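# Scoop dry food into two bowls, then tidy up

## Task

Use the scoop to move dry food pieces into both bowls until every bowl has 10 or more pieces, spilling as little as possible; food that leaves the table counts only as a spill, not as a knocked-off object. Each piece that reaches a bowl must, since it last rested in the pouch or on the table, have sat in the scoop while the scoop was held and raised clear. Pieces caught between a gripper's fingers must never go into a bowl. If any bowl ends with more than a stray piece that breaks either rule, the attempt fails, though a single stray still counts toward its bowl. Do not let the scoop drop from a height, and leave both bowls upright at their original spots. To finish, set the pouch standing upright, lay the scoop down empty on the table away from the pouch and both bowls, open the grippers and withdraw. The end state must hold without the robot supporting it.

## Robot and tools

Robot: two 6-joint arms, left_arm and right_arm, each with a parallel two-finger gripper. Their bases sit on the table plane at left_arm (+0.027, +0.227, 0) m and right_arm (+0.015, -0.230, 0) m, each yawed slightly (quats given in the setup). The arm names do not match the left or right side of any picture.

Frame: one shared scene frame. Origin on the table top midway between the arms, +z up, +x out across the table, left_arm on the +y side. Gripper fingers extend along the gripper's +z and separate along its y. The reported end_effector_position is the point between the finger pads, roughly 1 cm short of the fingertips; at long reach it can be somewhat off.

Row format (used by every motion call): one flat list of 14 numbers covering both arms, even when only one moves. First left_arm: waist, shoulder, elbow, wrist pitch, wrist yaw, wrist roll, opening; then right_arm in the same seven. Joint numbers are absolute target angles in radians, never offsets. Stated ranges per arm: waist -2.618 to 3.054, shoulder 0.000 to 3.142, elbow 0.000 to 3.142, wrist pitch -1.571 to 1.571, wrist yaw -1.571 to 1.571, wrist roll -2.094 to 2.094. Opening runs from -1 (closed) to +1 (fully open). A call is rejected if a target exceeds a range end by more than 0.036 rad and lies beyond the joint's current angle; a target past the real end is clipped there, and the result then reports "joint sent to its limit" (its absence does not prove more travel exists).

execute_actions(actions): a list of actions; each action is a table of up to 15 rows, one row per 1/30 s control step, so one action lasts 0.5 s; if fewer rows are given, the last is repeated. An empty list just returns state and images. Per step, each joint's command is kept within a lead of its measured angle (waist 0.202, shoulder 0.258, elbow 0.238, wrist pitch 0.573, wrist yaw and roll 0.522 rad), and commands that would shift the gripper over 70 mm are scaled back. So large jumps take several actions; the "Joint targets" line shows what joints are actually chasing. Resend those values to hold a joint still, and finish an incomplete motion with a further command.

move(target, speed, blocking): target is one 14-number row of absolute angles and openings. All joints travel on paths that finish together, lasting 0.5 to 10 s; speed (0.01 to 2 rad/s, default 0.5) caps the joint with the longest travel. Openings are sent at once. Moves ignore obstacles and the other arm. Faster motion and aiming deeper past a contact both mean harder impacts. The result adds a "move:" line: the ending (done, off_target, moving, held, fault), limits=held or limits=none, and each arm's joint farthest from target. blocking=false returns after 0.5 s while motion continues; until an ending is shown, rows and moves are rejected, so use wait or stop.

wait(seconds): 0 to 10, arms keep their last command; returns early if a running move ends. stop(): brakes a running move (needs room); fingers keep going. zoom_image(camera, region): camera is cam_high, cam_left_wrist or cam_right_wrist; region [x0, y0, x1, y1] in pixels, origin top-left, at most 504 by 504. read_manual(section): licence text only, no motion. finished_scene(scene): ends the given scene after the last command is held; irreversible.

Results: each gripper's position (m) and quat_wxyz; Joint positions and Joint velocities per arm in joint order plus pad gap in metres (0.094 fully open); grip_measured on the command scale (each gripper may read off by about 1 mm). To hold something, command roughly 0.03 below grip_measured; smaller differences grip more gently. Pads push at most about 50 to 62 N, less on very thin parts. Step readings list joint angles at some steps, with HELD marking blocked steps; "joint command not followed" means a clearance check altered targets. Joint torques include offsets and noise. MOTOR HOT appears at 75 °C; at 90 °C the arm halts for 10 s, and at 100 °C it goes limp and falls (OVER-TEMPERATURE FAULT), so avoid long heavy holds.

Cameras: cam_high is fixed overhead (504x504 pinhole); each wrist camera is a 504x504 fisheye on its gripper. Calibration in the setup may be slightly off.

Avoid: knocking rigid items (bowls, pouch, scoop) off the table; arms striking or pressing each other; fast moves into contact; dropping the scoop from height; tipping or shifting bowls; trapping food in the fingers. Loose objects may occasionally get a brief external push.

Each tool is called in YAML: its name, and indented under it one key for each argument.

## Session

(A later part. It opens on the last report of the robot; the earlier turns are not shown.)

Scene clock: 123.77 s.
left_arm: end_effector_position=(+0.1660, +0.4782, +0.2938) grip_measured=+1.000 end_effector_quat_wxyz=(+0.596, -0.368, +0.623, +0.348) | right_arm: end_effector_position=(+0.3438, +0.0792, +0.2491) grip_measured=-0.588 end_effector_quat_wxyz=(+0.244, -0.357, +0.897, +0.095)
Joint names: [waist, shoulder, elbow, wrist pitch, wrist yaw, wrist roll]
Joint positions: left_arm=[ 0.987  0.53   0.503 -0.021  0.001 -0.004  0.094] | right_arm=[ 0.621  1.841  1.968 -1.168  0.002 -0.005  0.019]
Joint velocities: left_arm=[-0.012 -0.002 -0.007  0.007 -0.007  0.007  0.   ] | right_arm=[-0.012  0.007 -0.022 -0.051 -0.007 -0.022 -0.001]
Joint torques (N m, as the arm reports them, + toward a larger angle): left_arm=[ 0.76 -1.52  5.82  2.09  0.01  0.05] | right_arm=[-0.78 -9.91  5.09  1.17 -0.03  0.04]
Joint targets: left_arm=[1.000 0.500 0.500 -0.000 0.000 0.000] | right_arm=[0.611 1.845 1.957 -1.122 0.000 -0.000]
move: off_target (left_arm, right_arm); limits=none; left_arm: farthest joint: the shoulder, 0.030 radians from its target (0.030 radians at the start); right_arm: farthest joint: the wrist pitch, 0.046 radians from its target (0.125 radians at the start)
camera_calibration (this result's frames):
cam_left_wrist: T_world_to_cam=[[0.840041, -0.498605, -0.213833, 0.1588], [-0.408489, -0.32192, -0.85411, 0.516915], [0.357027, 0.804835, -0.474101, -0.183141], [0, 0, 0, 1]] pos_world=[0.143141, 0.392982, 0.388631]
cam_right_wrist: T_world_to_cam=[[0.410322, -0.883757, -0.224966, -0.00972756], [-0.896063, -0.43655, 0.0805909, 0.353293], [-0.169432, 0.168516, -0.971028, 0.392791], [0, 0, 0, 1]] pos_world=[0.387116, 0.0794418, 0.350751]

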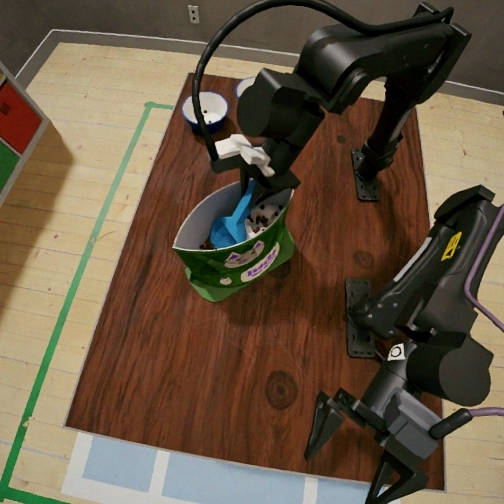

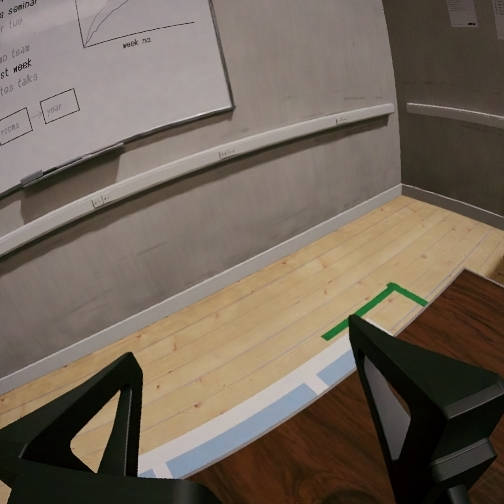

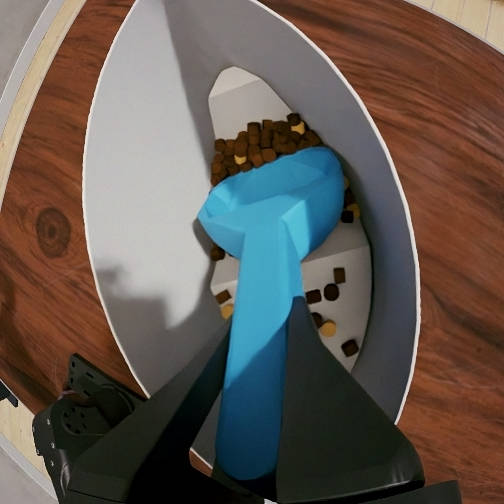

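move:
  target: [1.0, 0.5, 0.5, 0.0, 0.0, 0.0, 1.0, 0.611, 1.845, 1.88, -1.027, 0, 0, -0.62]
  speed: 0.12

Scene clock: 127.33 s.
left_arm: end_effector_position=(+0.1660, +0.4782, +0.2938) grip_measured=+1.000 end_effector_quat_wxyz=(+0.596, -0.368, +0.623, +0.348) | right_arm: end_effector_position=(+0.3518, +0.0868, +0.2376) grip_measured=-0.588 end_effector_quat_wxyz=(+0.256, -0.355, +0.894, +0.100)
Joint names: [waist, shoulder, elbow, wrist pitch, wrist yaw, wrist roll]
Joint positions: left_arm=[ 0.987  0.53   0.503 -0.021  0.001 -0.004  0.094] | right_arm=[ 0.621  1.841  1.905 -1.078  0.002 -0.004  0.019]
Joint velocities: left_arm=[ 0.012  0.002  0.002  0.007  0.007 -0.022  0.   ] | right_arm=[ 0.022 -0.002  0.017 -0.081  0.007  0.037 -0.002]
Joint torques (N m, as the arm reports them, + toward a larger angle): left_arm=[ 0.84 -1.62  6.05  2.09 -0.04  0.04] | right_arm=[ -0.73 -10.11   4.23   1.22  -0.03   0.05]
Joint targets: left_arm=[1.000 0.500 0.500 -0.000 -0.000 0.000] | right_arm=[0.611 1.845 1.880 -1.027 0.000 0.000]
move: off_target (left_arm, right_arm); limits=none; left_arm: farthest joint: the shoulder, 0.030 radians from its target (0.030 radians at the start); right_arm: farthest joint: the wrist pitch, 0.051 radians from its target (0.141 radians at the start)
camera_calibration (this result's frames):
cam_left_wrist: T_world_to_cam=[[0.840041, -0.498605, -0.213833, 0.1588], [-0.408489, -0.32192, -0.85411, 0.516915], [0.357027, 0.804835, -0.474101, -0.183141], [0, 0, 0, 1]] pos_world=[0.143141, 0.392982, 0.388631]
cam_right_wrist: T_world_to_cam=[[0.413834, -0.879637, -0.234478, -0.00817561], [-0.897737, -0.437061, 0.0551925, 0.371322], [-0.151031, 0.187659, -0.970553, 0.373427], [0, 0, 0, 1]] pos_world=[0.393131, 0.0850217, 0.34002]

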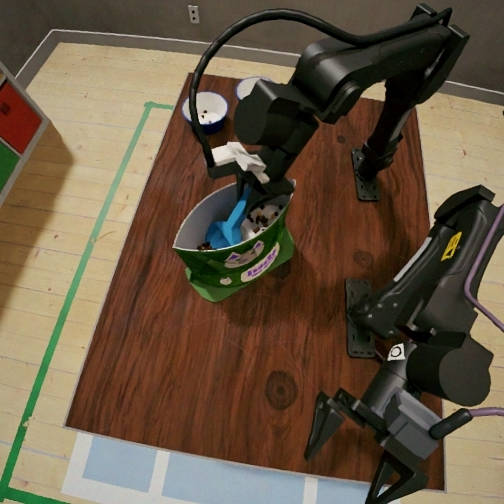

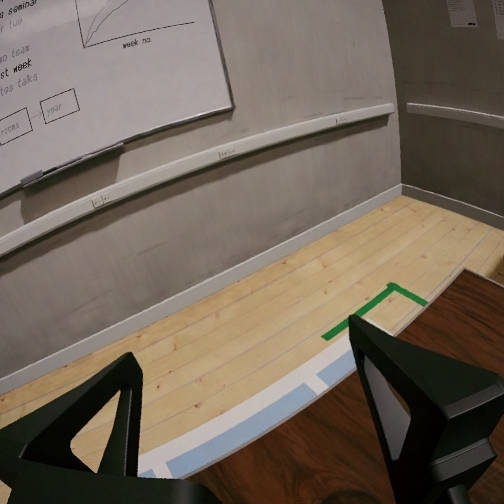

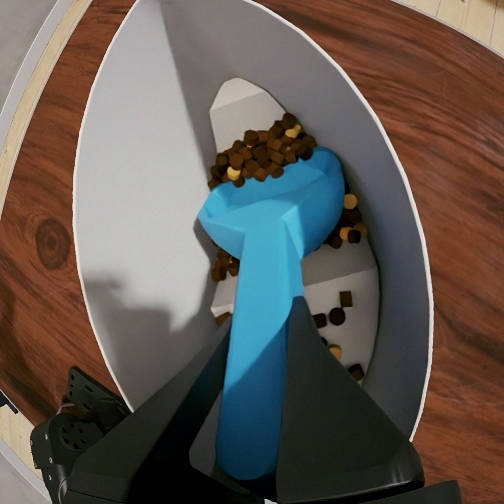

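zoom_image:
  camera: "cam_right_wrist"
  region: [170, 50, 400, 280]

Region (170, 50, 400, 280) of cam_right_wrist's 504x504 image, scaled by 2.191, with more detail than that image has.

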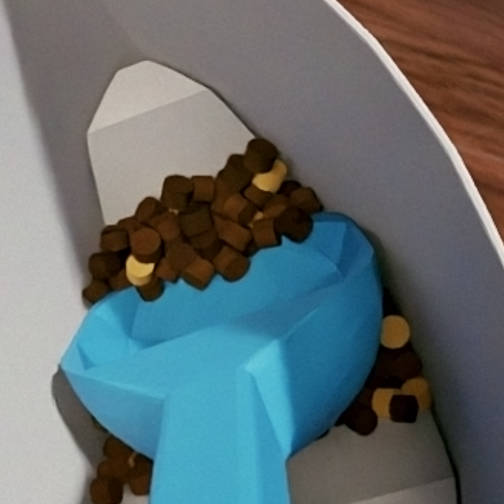

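move:
  target: [1.0, 0.5, 0.5, 0.0, 0.0, 0.0, 1.0, 0.611, 1.622, 1.57, -0.76, 0, 0, -0.62]
  speed: 0.3

Scene clock: 131.77 s.
left_arm: end_effector_position=(+0.1660, +0.4782, +0.2938) grip_measured=+1.000 end_effector_quat_wxyz=(+0.596, -0.368, +0.623, +0.348) | right_arm: end_effector_position=(+0.3400, +0.0758, +0.2286) grip_measured=-0.588 end_effector_quat_wxyz=(+0.309, -0.348, +0.877, +0.121)
Joint names: [waist, shoulder, elbow, wrist pitch, wrist yaw, wrist roll]
Joint positions: left_arm=[ 0.987  0.53   0.503 -0.021  0.001 -0.004  0.094] | right_arm=[ 0.621  1.654  1.576 -0.816  0.002 -0.004  0.019]
Joint velocities: left_arm=[ 0.007 -0.002 -0.012 -0.022 -0.081 -0.007  0.   ] | right_arm=[ 0.002  0.007  0.002 -0.022 -0.037  0.007  0.001]
Joint torques (N m, as the arm reports them, + toward a larger angle): left_arm=[ 1.07 -1.64  5.89  2.07  0.01  0.05] | right_arm=[ -0.69 -11.93   5.92   1.42  -0.02   0.03]
Joint targets: left_arm=[1.000 0.500 0.500 -0.000 -0.000 -0.000] | right_arm=[0.611 1.622 1.570 -0.760 -0.000 -0.000]
move: off_target (left_arm, right_arm); limits=none; left_arm: farthest joint: the shoulder, 0.030 radians from its target (0.030 radians at the start); right_arm: farthest joint: the wrist pitch, 0.056 radians from its target (0.318 radians at the start)
camera_calibration (this result's frames):
cam_left_wrist: T_world_to_cam=[[0.840041, -0.498605, -0.213833, 0.1588], [-0.408489, -0.32192, -0.85411, 0.516915], [0.357027, 0.804835, -0.474101, -0.183141], [0, 0, 0, 1]] pos_world=[0.143141, 0.392982, 0.388631]
cam_right_wrist: T_world_to_cam=[[0.435776, -0.85909, -0.268445, -0.0163734], [-0.897577, -0.436912, -0.0588429, 0.382453], [-0.0667357, 0.266593, -0.961496, 0.32821], [0, 0, 0, 1]] pos_world=[0.37232, 0.0655337, 0.333682]

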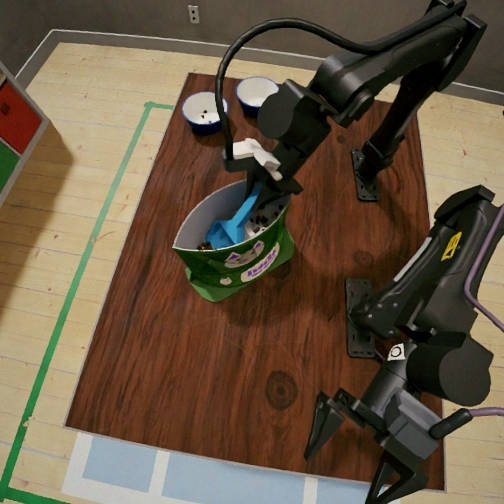

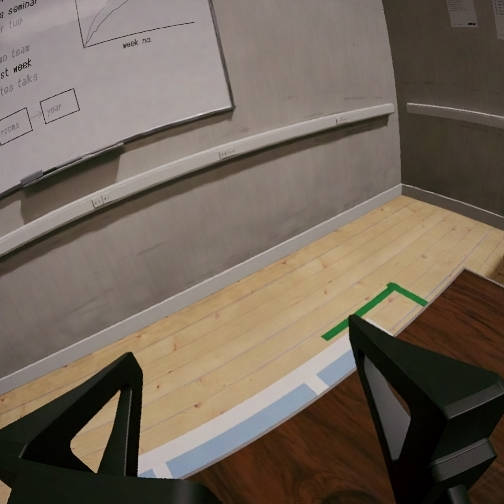

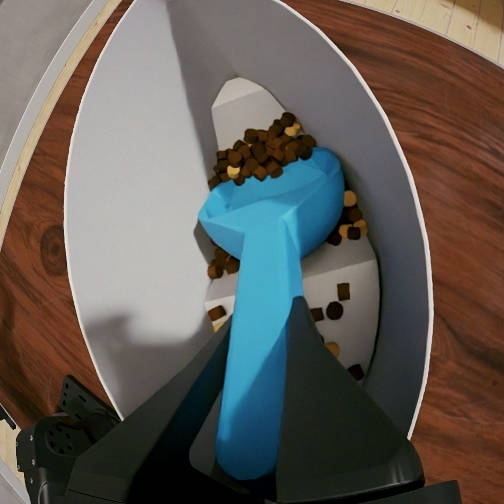

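move:
  target: [1.0, 0.5, 0.5, 0.0, 0.0, 0.0, 1.0, 0.611, 1.62, 1.546, -0.70, 0, 0, -0.62]
  speed: 0.12

Scene clock: 133.47 s.
left_arm: end_effector_position=(+0.1660, +0.4782, +0.2938) grip_measured=+1.000 end_effector_quat_wxyz=(+0.596, -0.368, +0.623, +0.348) | right_arm: end_effector_position=(+0.3400, +0.0758, +0.2273) grip_measured=-0.588 end_effector_quat_wxyz=(+0.314, -0.347, +0.875, +0.123)
Joint names: [waist, shoulder, elbow, wrist pitch, wrist yaw, wrist roll]
Joint positions: left_arm=[ 0.987  0.53   0.503 -0.021  0.001 -0.004  0.094] | right_arm=[ 0.621  1.644  1.553 -0.793  0.002 -0.004  0.019]
Joint velocities: left_arm=[-0.007 -0.002 -0.022  0.051 -0.007  0.022  0.   ] | right_arm=[-0.012  0.022 -0.002  0.007 -0.051  0.007 -0.   ]
Joint torques (N m, as the arm reports them, + toward a larger angle): left_arm=[ 1.07 -1.8   6.01  2.1   0.01  0.05] | right_arm=[ -0.68 -11.08   5.91   1.73  -0.01   0.07]
Joint targets: left_arm=[1.000 0.500 0.500 -0.000 0.000 -0.000] | right_arm=[0.611 1.620 1.546 -0.700 0.000 0.000]
move: off_target (left_arm, right_arm); limits=none; left_arm: farthest joint: the shoulder, 0.030 radians from its target (0.030 radians at the start); right_arm: farthest joint: the wrist pitch, 0.093 radians from its target (0.116 radians at the start)
camera_calibration (this result's frames):
cam_left_wrist: T_world_to_cam=[[0.840041, -0.498605, -0.213833, 0.1588], [-0.408489, -0.32192, -0.85411, 0.516915], [0.357027, 0.804835, -0.474101, -0.183141], [0, 0, 0, 1]] pos_world=[0.143141, 0.392982, 0.388631]
cam_right_wrist: T_world_to_cam=[[0.437881, -0.85712, -0.271304, -0.0169412], [-0.897079, -0.436445, -0.0690273, 0.384436], [-0.0592449, 0.273607, -0.960015, 0.323591], [0, 0, 0, 1]] pos_world=[0.371459, 0.0647279, 0.332593]

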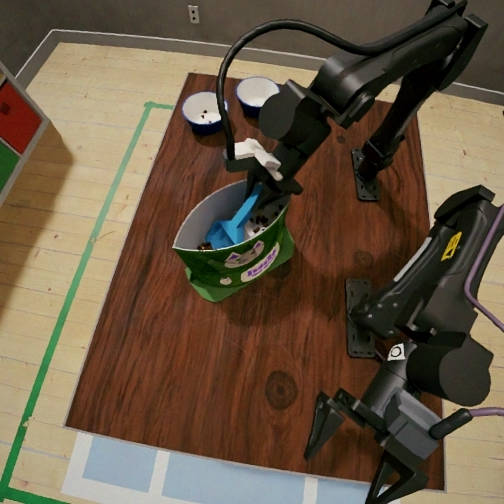

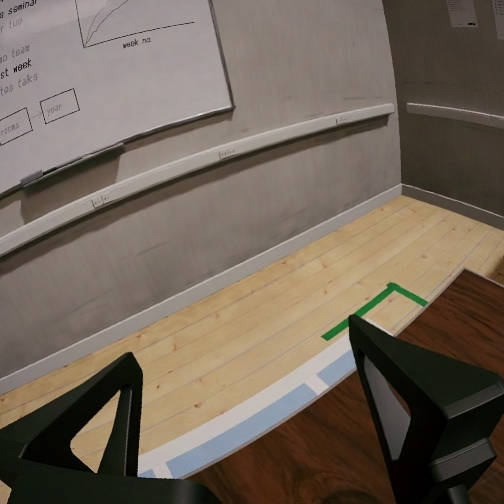

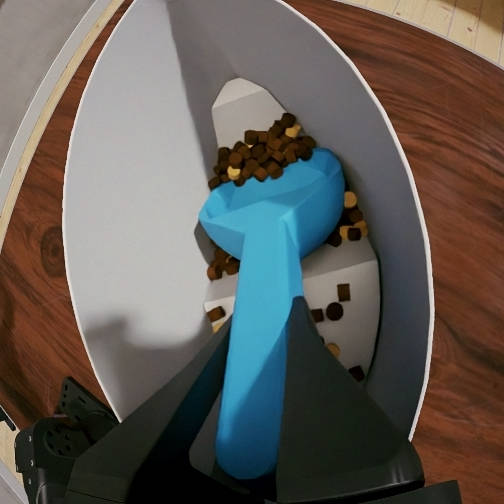

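move:
  target: [1.0, 0.5, 0.5, 0.0, 0.0, 0.0, 1.0, 0.611, 1.416, 1.296, -0.50, 0, 0, -0.62]
  speed: 0.3

Scene clock: 135.57 s.
left_arm: end_effector_position=(+0.1660, +0.4782, +0.2938) grip_measured=+1.000 end_effector_quat_wxyz=(+0.596, -0.368, +0.623, +0.348) | right_arm: end_effector_position=(+0.3272, +0.0644, +0.2459) grip_measured=-0.588 end_effector_quat_wxyz=(+0.395, -0.334, +0.841, +0.156)
Joint names: [waist, shoulder, elbow, wrist pitch, wrist yaw, wrist roll]
Joint positions: left_arm=[ 0.987  0.53   0.503 -0.021  0.001 -0.004  0.094] | right_arm=[ 0.621  1.446  1.303 -0.55  -0.001 -0.004  0.019]
Joint velocities: left_arm=[-0.002  0.002 -0.017  0.007  0.051 -0.051  0.   ] | right_arm=[ 0.012 -0.002 -0.002  0.066 -0.022 -0.066  0.001]
Joint torques (N m, as the arm reports them, + toward a larger angle): left_arm=[ 0.84 -1.39  5.93  2.13  0.01  0.07] | right_arm=[-0.84 -9.77  6.13  1.54 -0.02  0.04]
Joint targets: left_arm=[1.000 0.500 0.500 -0.000 0.000 0.000] | right_arm=[0.611 1.416 1.296 -0.500 -0.000 -0.000]
move: off_target (left_arm, right_arm); limits=none; left_arm: farthest joint: the shoulder, 0.030 radians from its target (0.030 radians at the start); right_arm: farthest joint: the wrist pitch, 0.050 radians from its target (0.293 radians at the start)
camera_calibration (this result's frames):
cam_left_wrist: T_world_to_cam=[[0.840041, -0.498605, -0.213833, 0.1588], [-0.408489, -0.32192, -0.85411, 0.516915], [0.357027, 0.804835, -0.474101, -0.183141], [0, 0, 0, 1]] pos_world=[0.143141, 0.392982, 0.388631]
cam_right_wrist: T_world_to_cam=[[0.479807, -0.817729, -0.31797, -0.0208448], [-0.874631, -0.417155, -0.246986, 0.404467], [0.0693252, 0.396612, -0.915365, 0.282869], [0, 0, 0, 1]] pos_world=[0.344151, 0.0394909, 0.352198]

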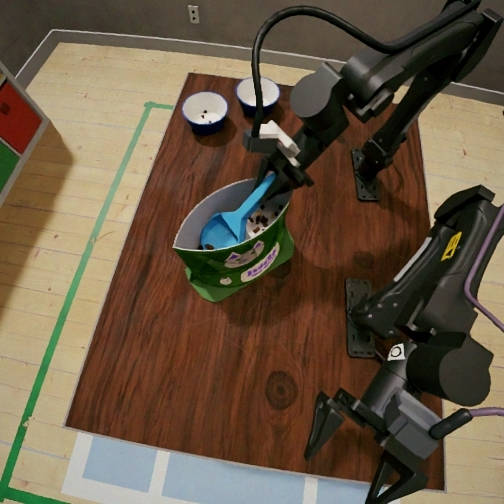

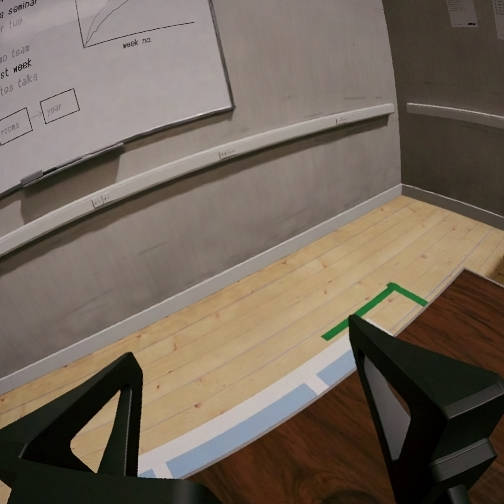

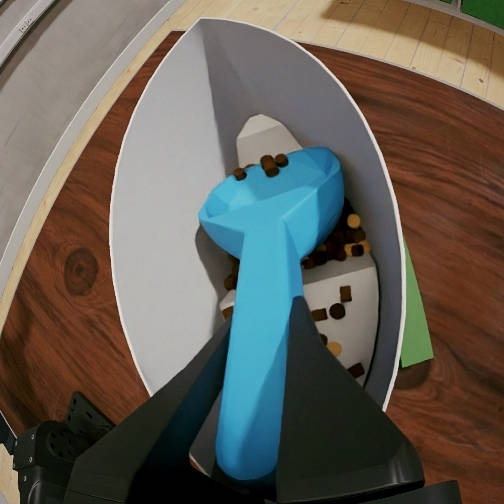

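zoom_image:
  camera: "cam_right_wrist"
  region: [170, 90, 400, 320]

zoom_image:
  camera: "cam_high"
  region: [160, 160, 320, 310]

Region (170, 90, 400, 320) of cam_right_wrist's 504x504 image, scaled by 2.191, with more detail than that image has.

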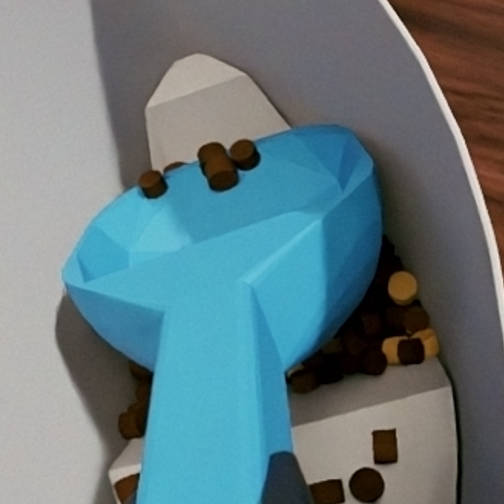

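Region (160, 160, 320, 310) of cam_high's 504x504 image, scaled by 3.150, with more detail than that image has; it fills the top 472 rows of this view, and the rest is white.

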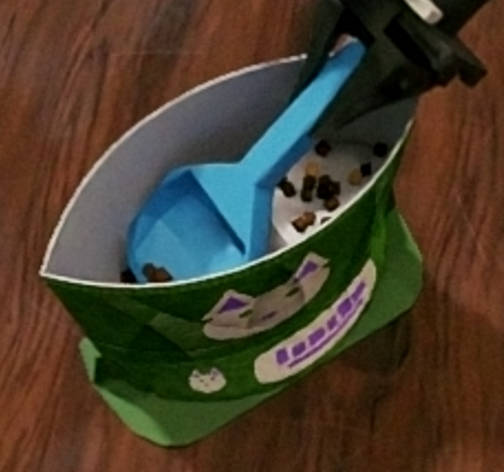

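move:
  target: [1.0, 0.5, 0.5, 0.0, 0.0, 0.0, 1.0, 0.611, 0.935, 0.727, 0.03, 0, 0, -0.62]
  speed: 0.4

Scene clock: 144.13 s.
left_arm: end_effector_position=(+0.1660, +0.4782, +0.2938) grip_measured=+1.000 end_effector_quat_wxyz=(+0.596, -0.368, +0.623, +0.348) | right_arm: end_effector_position=(+0.2781, +0.0185, +0.2759) grip_measured=-0.588 end_effector_quat_wxyz=(+0.571, -0.292, +0.734, +0.225)
Joint names: [waist, shoulder, elbow, wrist pitch, wrist yaw, wrist roll]
Joint positions: left_arm=[ 0.987  0.53   0.503 -0.021  0.001 -0.004  0.094] | right_arm=[ 0.621  0.962  0.731 -0.02  -0.001 -0.004  0.019]
Joint velocities: left_arm=[-0.017 -0.007 -0.002 -0.037  0.037 -0.051  0.   ] | right_arm=[-0.007  0.002 -0.017  0.022 -0.037 -0.037  0.001]
Joint torques (N m, as the arm reports them, + toward a larger angle): left_arm=[ 1.05 -1.74  6.02  2.09 -0.02  0.07] | right_arm=[-0.7  -4.94  6.64  1.78  0.03  0.03]
Joint targets: left_arm=[1.000 0.500 0.500 -0.000 -0.000 -0.000] | right_arm=[0.611 0.935 0.727 0.030 0.000 0.000]
move: off_target (left_arm, right_arm); limits=none; left_arm: farthest joint: the shoulder, 0.030 radians from its target (0.030 radians at the start); right_arm: farthest joint: the wrist pitch, 0.050 radians from its target (0.580 radians at the start)
camera_calibration (this result's frames):
cam_left_wrist: T_world_to_cam=[[0.840041, -0.498605, -0.213833, 0.1588], [-0.408489, -0.32192, -0.85411, 0.516915], [0.357027, 0.804835, -0.474101, -0.183141], [0, 0, 0, 1]] pos_world=[0.143141, 0.392982, 0.388631]
cam_right_wrist: T_world_to_cam=[[0.594315, -0.710481, -0.376837, -0.0428769], [-0.732088, -0.283967, -0.619202, 0.410376], [0.332922, 0.643878, -0.6889, 0.191491], [0, 0, 0, 1]] pos_world=[0.262162, -0.0372271, 0.369866]

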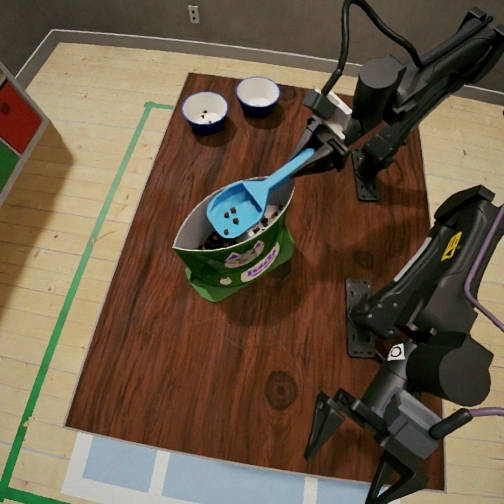

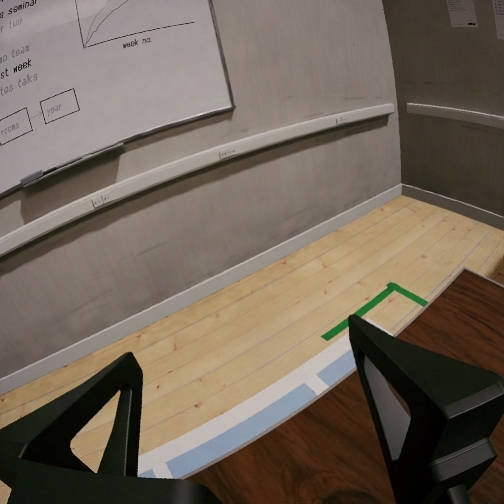

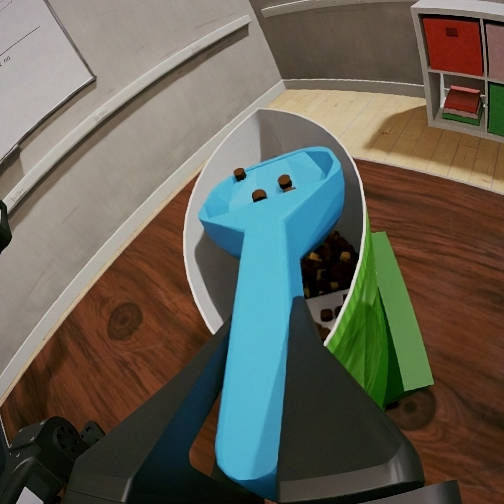

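move:
  target: [0.35, 1.3, 1.5, -1.0, 0.0, -0.2, -0.3, 0.611, 0.935, 0.727, 0.31, 0, 0, -0.62]
  speed: 1.0

Scene clock: 148.10 s.
left_arm: end_effector_position=(+0.3436, +0.3755, +0.2950) grip_measured=-0.299 end_effector_quat_wxyz=(+0.369, -0.287, +0.883, +0.045) | right_arm: end_effector_position=(+0.2838, +0.0238, +0.3447) grip_measured=-0.588 end_effector_quat_wxyz=(+0.667, -0.258, +0.647, +0.263)
Joint names: [waist, shoulder, elbow, wrist pitch, wrist yaw, wrist roll]
Joint positions: left_arm=[ 0.36   1.292  1.469 -0.985 -0.001 -0.194  0.033] | right_arm=[ 0.621  0.962  0.731  0.26  -0.001 -0.004  0.019]
Joint velocities: left_arm=[ 0.002 -0.012 -0.002  0.007 -0.037  0.125 -0.002] | right_arm=[-0.012  0.012 -0.012  0.007 -0.007 -0.066  0.001]
Joint torques (N m, as the arm reports them, + toward a larger angle): left_arm=[-0.64 -3.96  7.89  1.31  0.03 -0.03] | right_arm=[-0.7  -4.97  6.59  1.78  0.03  0.05]
Joint targets: left_arm=[0.350 1.300 1.500 -1.000 -0.000 -0.200] | right_arm=[0.611 0.935 0.727 0.310 0.000 -0.000]
move: off_target (left_arm, right_arm); limits=none; left_arm: farthest joint: the elbow, 0.031 radians from its target (0.997 radians at the start); right_arm: farthest joint: the wrist pitch, 0.050 radians from its target (0.329 radians at the start)
camera_calibration (this result's frames):
cam_left_wrist: T_world_to_cam=[[0.394047, -0.919054, -0.00817031, 0.209094], [-0.87701, -0.373331, -0.302453, 0.574948], [0.274921, 0.126346, -0.953129, 0.260934], [0, 0, 0, 1]] pos_world=[0.350106, 0.373846, 0.424307]
cam_right_wrist: T_world_to_cam=[[0.6717, -0.638018, -0.376499, -0.0403273], [-0.586692, -0.147819, -0.796205, 0.475162], [0.452339, 0.7557, -0.47361, 0.12289], [0, 0, 0, 1]] pos_world=[0.250273, -0.0483597, 0.421345]

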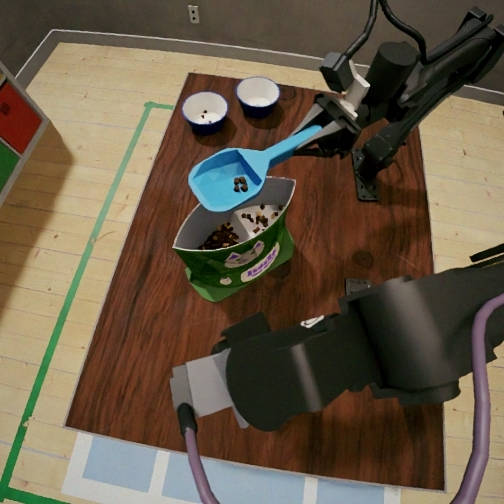

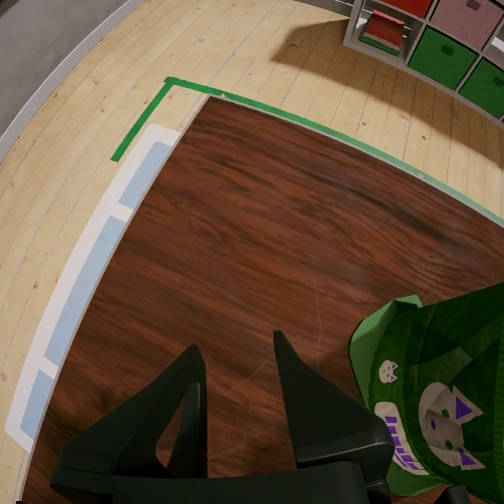

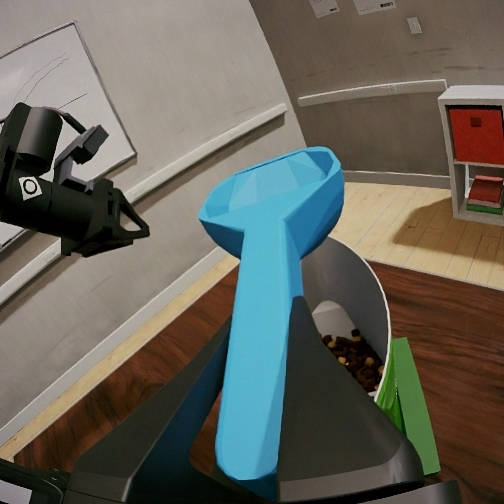

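move:
  target: [-0.165, 1.742, 2.055, -1.40, 0.0, -0.2, -0.3, -0.3335, 1.467, 0.745, 0.49, 0.012, 0.013, -0.62]
  speed: 0.7

Scene clock: 151.03 s.
left_arm: end_effector_position=(+0.4207, +0.1954, +0.2869) grip_measured=-0.299 end_effector_quat_wxyz=(+0.235, -0.054, +0.970, -0.032) | right_arm: end_effector_position=(+0.4579, -0.3218, +0.1867) grip_measured=-0.588 end_effector_quat_wxyz=(+0.590, +0.088, +0.800, -0.063)
Joint names: [waist, shoulder, elbow, wrist pitch, wrist yaw, wrist roll]
Joint positions: left_arm=[-0.158  1.735  2.029 -1.385 -0.001 -0.194  0.033] | right_arm=[-0.332  1.472  0.731  0.441  0.015  0.007  0.019]
Joint velocities: left_arm=[-0.012 -0.007 -0.007  0.022 -0.007 -0.022 -0.001] | right_arm=[-0.007  0.012  0.002  0.007 -0.037 -0.066 -0.002]
Joint torques (N m, as the arm reports them, + toward a larger angle): left_arm=[-0.61 -7.81  6.93  0.87  0.01  0.  ] | right_arm=[-0.15 -7.25  7.35  1.8  -0.03  0.07]
Joint targets: left_arm=[-0.165 1.742 2.055 -1.400 0.000 -0.200] | right_arm=[-0.333 1.467 0.745 0.490 0.012 0.013]
move: off_target (left_arm, right_arm); limits=none; left_arm: farthest joint: the elbow, 0.026 radians from its target (0.586 radians at the start); right_arm: farthest joint: the wrist pitch, 0.049 radians from its target (0.230 radians at the start)
camera_calibration (this result's frames):
cam_left_wrist: T_world_to_cam=[[-0.113881, -0.993494, 0.00071798, 0.238791], [-0.993202, 0.11383, -0.0243557, 0.44677], [0.0241155, -0.00348675, -0.999703, 0.39905], [0, 0, 0, 1]] pos_world=[0.461303, 0.187773, 0.409642]
cam_right_wrist: T_world_to_cam=[[-0.269471, -0.885166, -0.379296, -0.08536], [-0.675567, 0.454448, -0.580592, 0.59468], [0.686291, 0.0997869, -0.72045, -0.0416583], [0, 0, 0, 1]] pos_world=[0.407334, -0.341652, 0.282877]

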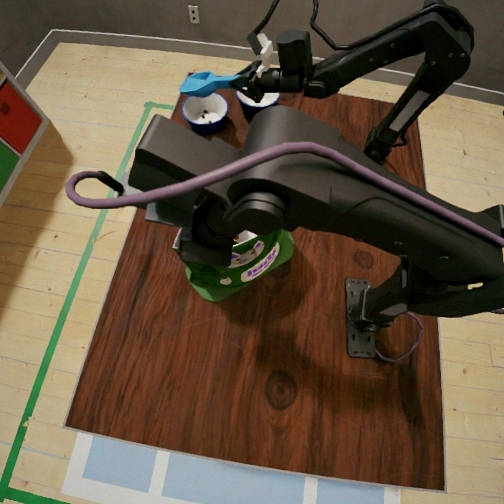

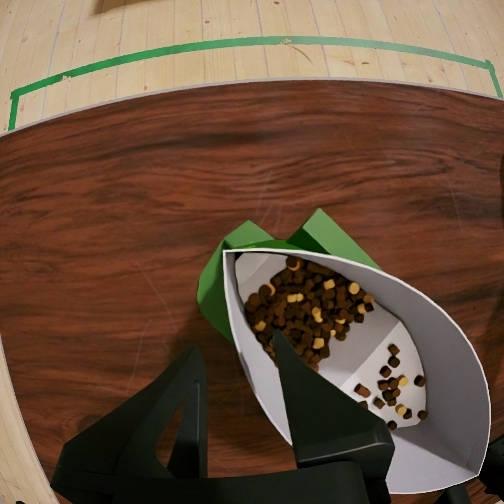

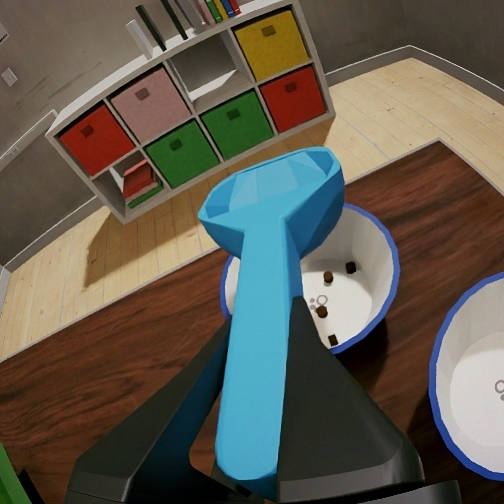

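move:
  target: [-0.133, 1.828, 1.92, -1.36, 0.0, -0.2, -0.3, -0.3335, 1.467, 0.745, 0.49, 0.012, -1.9, -0.62]
  speed: 0.8

Scene clock: 155.63 s.
left_arm: end_effector_position=(+0.4208, +0.2004, +0.2224) grip_measured=-0.299 end_effector_quat_wxyz=(+0.146, -0.061, +0.987, -0.019) | right_arm: end_effector_position=(+0.4581, -0.3219, +0.1874) grip_measured=-0.587 end_effector_quat_wxyz=(-0.291, +0.600, -0.535, +0.518)
Joint names: [waist, shoulder, elbow, wrist pitch, wrist yaw, wrist roll]
Joint positions: left_arm=[-0.146  1.82   1.926 -1.381 -0.001 -0.194  0.033] | right_arm=[-0.332  1.472  0.731  0.443  0.015 -1.897  0.019]
Joint velocities: left_arm=[-0.002 -0.002  0.012  0.022  0.007 -0.007 -0.001] | right_arm=[-0.002  0.012  0.007 -0.037  0.051  0.007  0.001]
Joint torques (N m, as the arm reports them, + toward a larger angle): left_arm=[ 1.17 -8.93  4.6   0.98  0.08 -0.02] | right_arm=[-0.1  -7.25  7.42  1.77 -0.03 -0.03]
Joint targets: left_arm=[-0.133 1.828 1.920 -1.360 -0.000 -0.200] | right_arm=[-0.334 1.467 0.745 0.490 0.012 -1.900]
move: off_target (left_arm, right_arm); limits=none; left_arm: farthest joint: the wrist pitch, 0.021 radians from its target (0.025 radians at the start); right_arm: farthest joint: the wrist pitch, 0.047 radians from its target (0.049 radians at the start)
camera_calibration (this result's frames):
cam_left_wrist: T_world_to_cam=[[-0.100719, -0.994895, 0.00632196, 0.23729], [-0.982257, 0.100446, 0.158375, 0.402216], [-0.158201, 0.00974157, -0.987359, 0.405951], [0, 0, 0, 1]] pos_world=[0.483201, 0.191723, 0.335618]
cam_right_wrist: T_world_to_cam=[[0.311883, -0.130883, 0.941063, -0.356025], [-0.702052, -0.699128, 0.135437, 0.101887], [0.640197, -0.702915, -0.309932, -0.355484], [0, 0, 0, 1]] pos_world=[0.410148, -0.225241, 0.211067]

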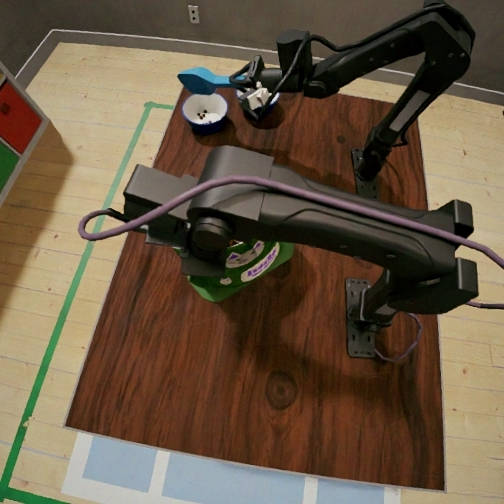

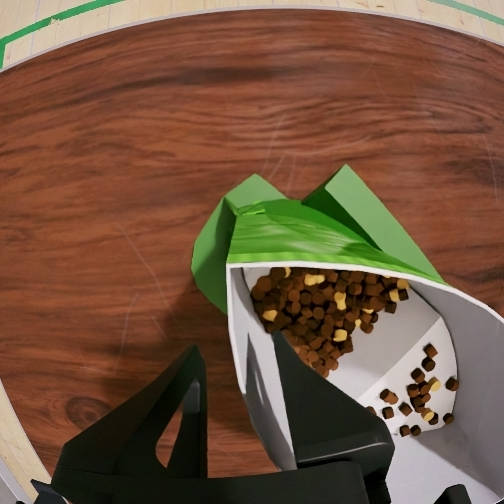

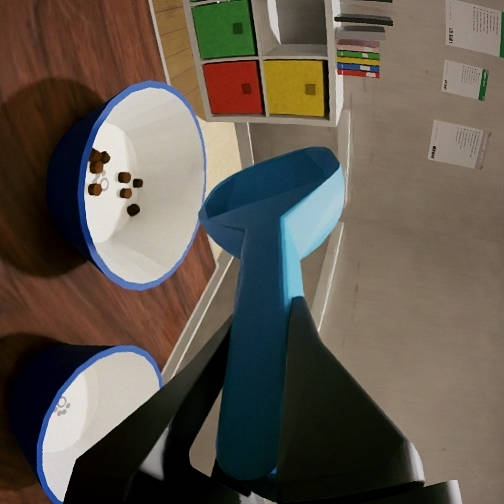

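zoom_image:
  camera: "cam_right_wrist"
  region: [50, 80, 250, 300]

Region (50, 80, 250, 300) of cam_right_wrist's 504x504 image, scaled by 2.291, with more detail than that image has; it fills the left 458 columns of this view, and the rest is white.

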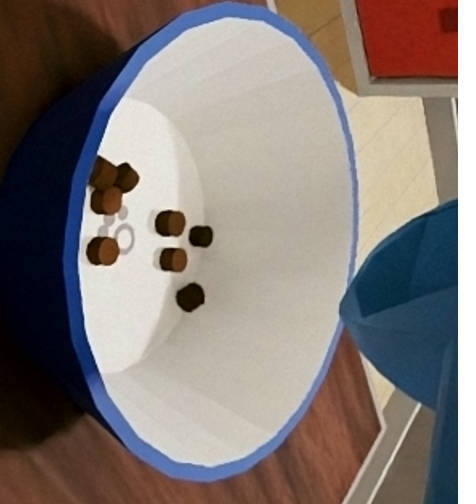

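execute_actions:
  actions:
    - [[-0.133, 1.828, 1.92, -1.36, 0.0, -0.2, -1.0, -0.3335, 1.467, 0.745, 0.49, 0.012, -1.75, -0.62],[-0.133, 1.828, 1.92, -1.36, 0.0, -0.2, -1.0, -0.3335, 1.467, 0.745, 0.49, 0.012, -1.75, -0.62],[-0.133, 1.828, 1.92, -1.36, 0.0, -0.2, -1.0, -0.3335, 1.467, 0.745, 0.49, 0.012, -1.75, -0.62],[-0.133, 1.828, 1.92, -1.36, 0.0, -0.2, -1.0, -0.3335, 1.467, 0.745, 0.49, 0.012, -1.7, -0.62],[-0.133, 1.828, 1.92, -1.36, 0.0, -0.2, -1.0, -0.3335, 1.467, 0.745, 0.49, 0.012, -1.65, -0.62],[-0.133, 1.828, 1.92, -1.36, 0.0, -0.2, -1.0, -0.3335, 1.467, 0.745, 0.49, 0.012, -1.6, -0.62],[-0.133, 1.828, 1.92, -1.36, 0.0, -0.2, -1.0, -0.3335, 1.467, 0.745, 0.49, 0.012, -1.55, -0.62],[-0.133, 1.828, 1.92, -1.36, 0.0, -0.2, -1.0, -0.3335, 1.467, 0.745, 0.49, 0.012, -1.5, -0.62],[-0.133, 1.828, 1.92, -1.36, 0.0, -0.2, -1.0, -0.3335, 1.467, 0.745, 0.49, 0.012, -1.45, -0.62],[-0.133, 1.828, 1.92, -1.36, 0.0, -0.2, -1.0, -0.3335, 1.467, 0.745, 0.49, 0.012, -1.4, -0.62],[-0.133, 1.828, 1.92, -1.36, 0.0, -0.2, -1.0, -0.3335, 1.467, 0.745, 0.49, 0.012, -1.35, -0.62],[-0.133, 1.828, 1.92, -1.36, 0.0, -0.2, -1.0, -0.3335, 1.467, 0.745, 0.49, 0.012, -1.3, -0.62],[-0.133, 1.828, 1.92, -1.36, 0.0, -0.2, -1.0, -0.3335, 1.467, 0.745, 0.49, 0.012, -1.25, -0.62],[-0.133, 1.828, 1.92, -1.36, 0.0, -0.2, -1.0, -0.3335, 1.467, 0.745, 0.49, 0.012, -1.2, -0.62],[-0.133, 1.828, 1.92, -1.36, 0.0, -0.2, -1.0, -0.3335, 1.467, 0.745, 0.49, 0.012, -1.15, -0.62]]

move:
  target: [-0.305, 1.61, 1.845, -1.35, -0.105, -0.33, -1.0, 0.25, 1.2, 1.2, -0.3, 0.0, 0.0, -0.62]
  speed: 0.7

Scene clock: 160.63 s.
left_arm: end_effector_position=(+0.4208, +0.2000, +0.2224) grip_measured=-0.968 end_effector_quat_wxyz=(+0.146, -0.061, +0.987, -0.020) | right_arm: end_effector_position=(+0.4581, -0.3219, +0.1874) grip_measured=-0.587 end_effector_quat_wxyz=(+0.417, -0.438, +0.674, -0.424)
Joint names: [waist, shoulder, elbow, wrist pitch, wrist yaw, wrist roll]
Joint positions: left_arm=[-0.146  1.82   1.926 -1.381  0.001 -0.194  0.002] | right_arm=[-0.332  1.472  0.731  0.444  0.015 -1.365  0.019]
Joint velocities: left_arm=[-0.007 -0.002 -0.017 -0.007  0.007  0.007  0.   ] | right_arm=[-0.002 -0.002 -0.017  0.022  0.007  1.297  0.   ]
Joint torques (N m, as the arm reports them, + toward a larger angle): left_arm=[ 1.03 -8.86  4.71  1.    0.    0.02] | right_arm=[-0.23 -7.31  7.33  1.7  -0.03  0.11]
Joint targets: left_arm=[-0.133 1.828 1.920 -1.360 -0.000 -0.200] | right_arm=[-0.334 1.467 0.745 0.490 0.012 -1.150]
Step readings (joint positions):
0: left_arm=[-0.146 1.820 1.926 -1.381 -0.001 -0.194] | right_arm=[-0.332 1.472 0.731 0.443 0.015 -1.898]
1: left_arm=[-0.146 1.820 1.926 -1.381 -0.001 -0.194] | right_arm=[-0.332 1.472 0.731 0.443 0.015 -1.878]
2: left_arm=[-0.146 1.820 1.926 -1.381 -0.001 -0.194] | right_arm=[-0.332 1.472 0.731 0.443 0.015 -1.855]
4: left_arm=[-0.146 1.820 1.926 -1.381 -0.001 -0.194] | right_arm=[-0.332 1.472 0.731 0.444 0.015 -1.815]
8: left_arm=[-0.146 1.820 1.926 -1.381 0.001 -0.194] | right_arm=[-0.332 1.472 0.731 0.444 0.015 -1.680]
15: Joint positions above
camera_calibration (this result's frames):
cam_left_wrist: T_world_to_cam=[[-0.101382, -0.994811, 0.00851017, 0.236658], [-0.982165, 0.101448, 0.158306, 0.402005], [-0.158348, 0.00769107, -0.987353, 0.406421], [0, 0, 0, 1]] pos_world=[0.483184, 0.191522, 0.335627]
cam_right_wrist: T_world_to_cam=[[0.156599, -0.605891, 0.779982, -0.407675], [-0.794173, -0.546741, -0.265261, 0.26825], [0.587168, -0.577901, -0.566802, -0.242796], [0, 0, 0, 1]] pos_world=[0.419441, -0.240655, 0.251518]

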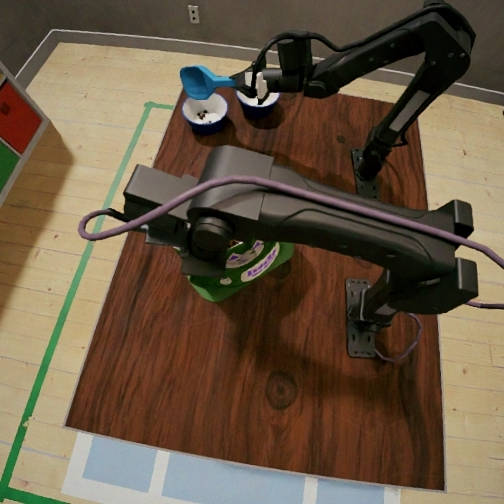

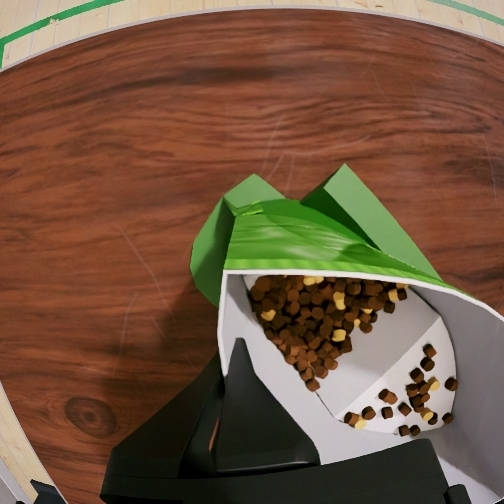

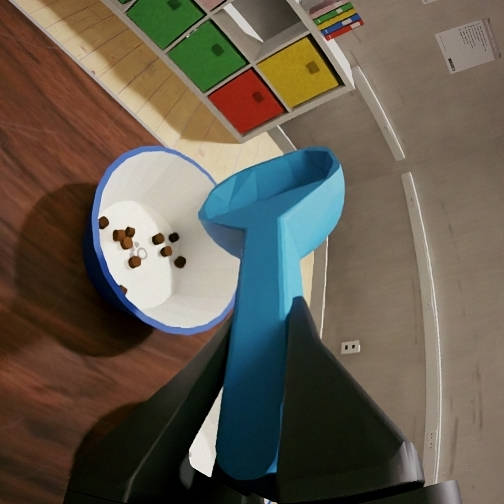

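Scene clock: 163.43 s.
left_arm: end_effector_position=(+0.3851, +0.1714, +0.2325) grip_measured=-0.968 end_effector_quat_wxyz=(+0.157, -0.065, +0.985, +0.011) | right_arm: end_effector_position=(+0.3958, -0.0799, +0.3207) grip_measured=-0.588 end_effector_quat_wxyz=(+0.553, -0.155, +0.812, +0.101)
Joint names: [waist, shoulder, elbow, wrist pitch, wrist yaw, wrist roll]
Joint positions: left_arm=[-0.284  1.695  1.813 -1.389 -0.105 -0.325  0.002] | right_arm=[ 0.243  1.224  1.164 -0.317  0.003 -0.007  0.019]
Joint velocities: left_arm=[-0.002  0.007  0.017 -0.022 -0.022 -0.037  0.   ] | right_arm=[-0.012  0.007 -0.012  0.081  0.022 -0.022  0.001]
Joint torques (N m, as the arm reports them, + toward a larger angle): left_arm=[ -1.58 -15.83   7.32   1.13  -0.01  -0.02] | right_arm=[ 0.52 -7.07  9.48  1.41 -0.05  0.  ]
Joint targets: left_arm=[-0.305 1.610 1.845 -1.350 -0.105 -0.330] | right_arm=[0.250 1.200 1.200 -0.300 -0.000 -0.000]
move: off_target (left_arm, right_arm); limits=none; left_arm: farthest joint: the shoulder, 0.085 radians from its target (0.210 radians at the start); right_arm: farthest joint: the elbow, 0.036 radians from its target (0.469 radians at the start)
camera_calibration (this result's frames):
cam_left_wrist: T_world_to_cam=[[-0.0829237, -0.995087, -0.0540928, 0.21199], [-0.986629, 0.0743343, 0.145044, 0.37771], [-0.14031, 0.0653971, -0.987945, 0.394263], [0, 0, 0, 1]] pos_world=[0.445558, 0.157088, 0.346193]
cam_right_wrist: T_world_to_cam=[[0.243559, -0.899328, -0.363165, -0.0465214], [-0.851409, -0.018916, -0.524161, 0.534284], [0.464523, 0.436866, -0.770303, 0.204051], [0, 0, 0, 1]] pos_world=[0.371438, -0.120875, 0.420337]

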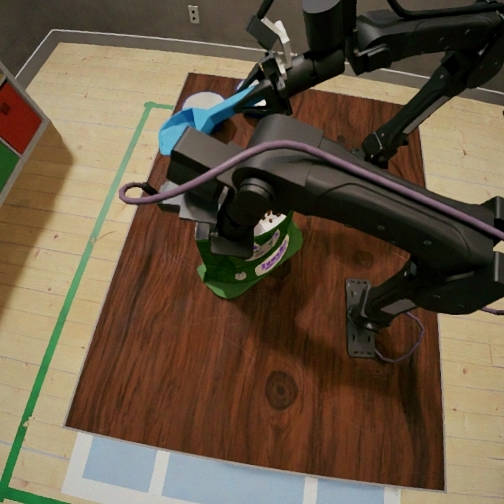

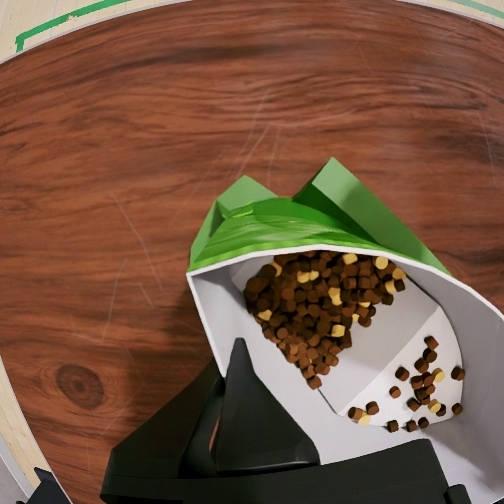

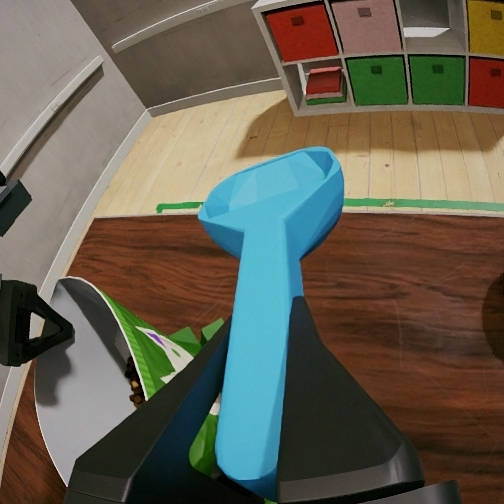

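execute_actions:
  actions: []

Scene clock: 164.63 s.
left_arm: end_effector_position=(+0.3851, +0.1714, +0.2325) grip_measured=-0.968 end_effector_quat_wxyz=(+0.157, -0.065, +0.985, +0.011) | right_arm: end_effector_position=(+0.3958, -0.0799, +0.3207) grip_measured=-0.588 end_effector_quat_wxyz=(+0.553, -0.155, +0.812, +0.101)
Joint names: [waist, shoulder, elbow, wrist pitch, wrist yaw, wrist roll]
Joint positions: left_arm=[-0.284  1.695  1.813 -1.389 -0.105 -0.325  0.002] | right_arm=[ 0.243  1.224  1.164 -0.317  0.003 -0.006  0.019]
Joint velocities: left_arm=[-0.012 -0.002  0.022 -0.066 -0.007  0.037  0.   ] | right_arm=[ 0.002 -0.007  0.012 -0.037  0.007 -0.022  0.   ]
Joint torques (N m, as the arm reports them, + toward a larger angle): left_arm=[ -1.66 -15.8    7.49   1.18  -0.04  -0.01] | right_arm=[ 0.47 -7.03  9.45  1.47 -0.05  0.04]
Joint targets: left_arm=[-0.305 1.610 1.845 -1.350 -0.105 -0.330] | right_arm=[0.250 1.200 1.200 -0.300 -0.000 -0.000]
camera_calibration (this result's frames):
cam_left_wrist: T_world_to_cam=[[-0.0829237, -0.995087, -0.0540928, 0.21199], [-0.986629, 0.0743343, 0.145044, 0.37771], [-0.14031, 0.0653971, -0.987945, 0.394263], [0, 0, 0, 1]] pos_world=[0.445558, 0.157088, 0.346193]
cam_right_wrist: T_world_to_cam=[[0.243214, -0.899155, -0.363822, -0.0461601], [-0.851549, -0.0183305, -0.523955, 0.53432], [0.464448, 0.437246, -0.770133, 0.204057], [0, 0, 0, 1]] pos_world=[0.371453, -0.120934, 0.420316]

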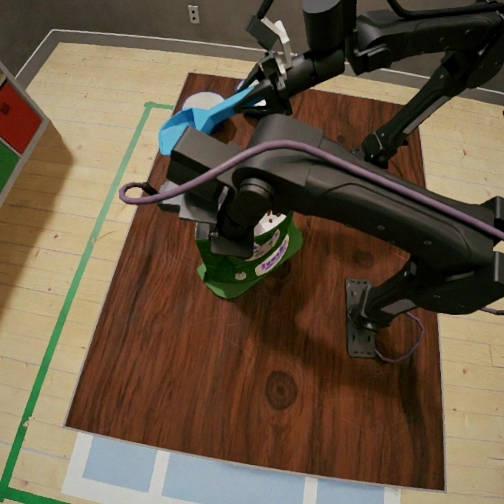

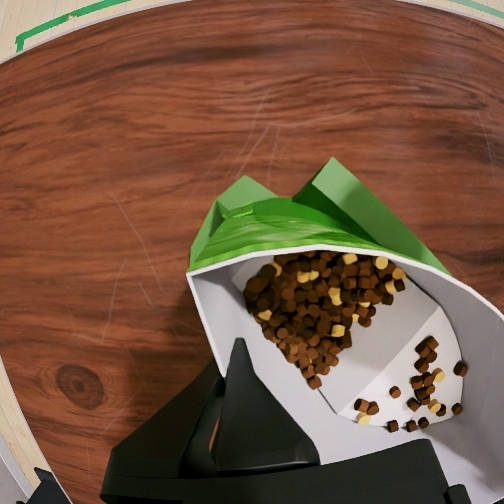

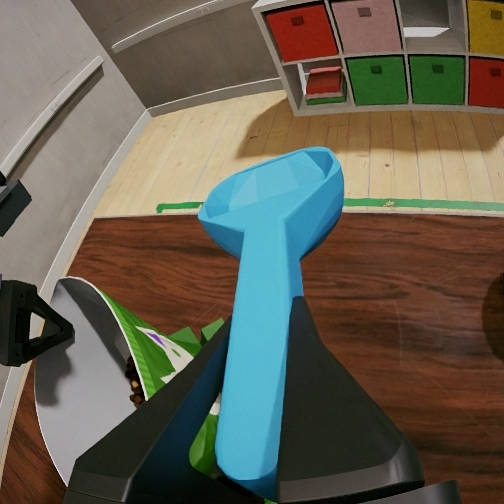

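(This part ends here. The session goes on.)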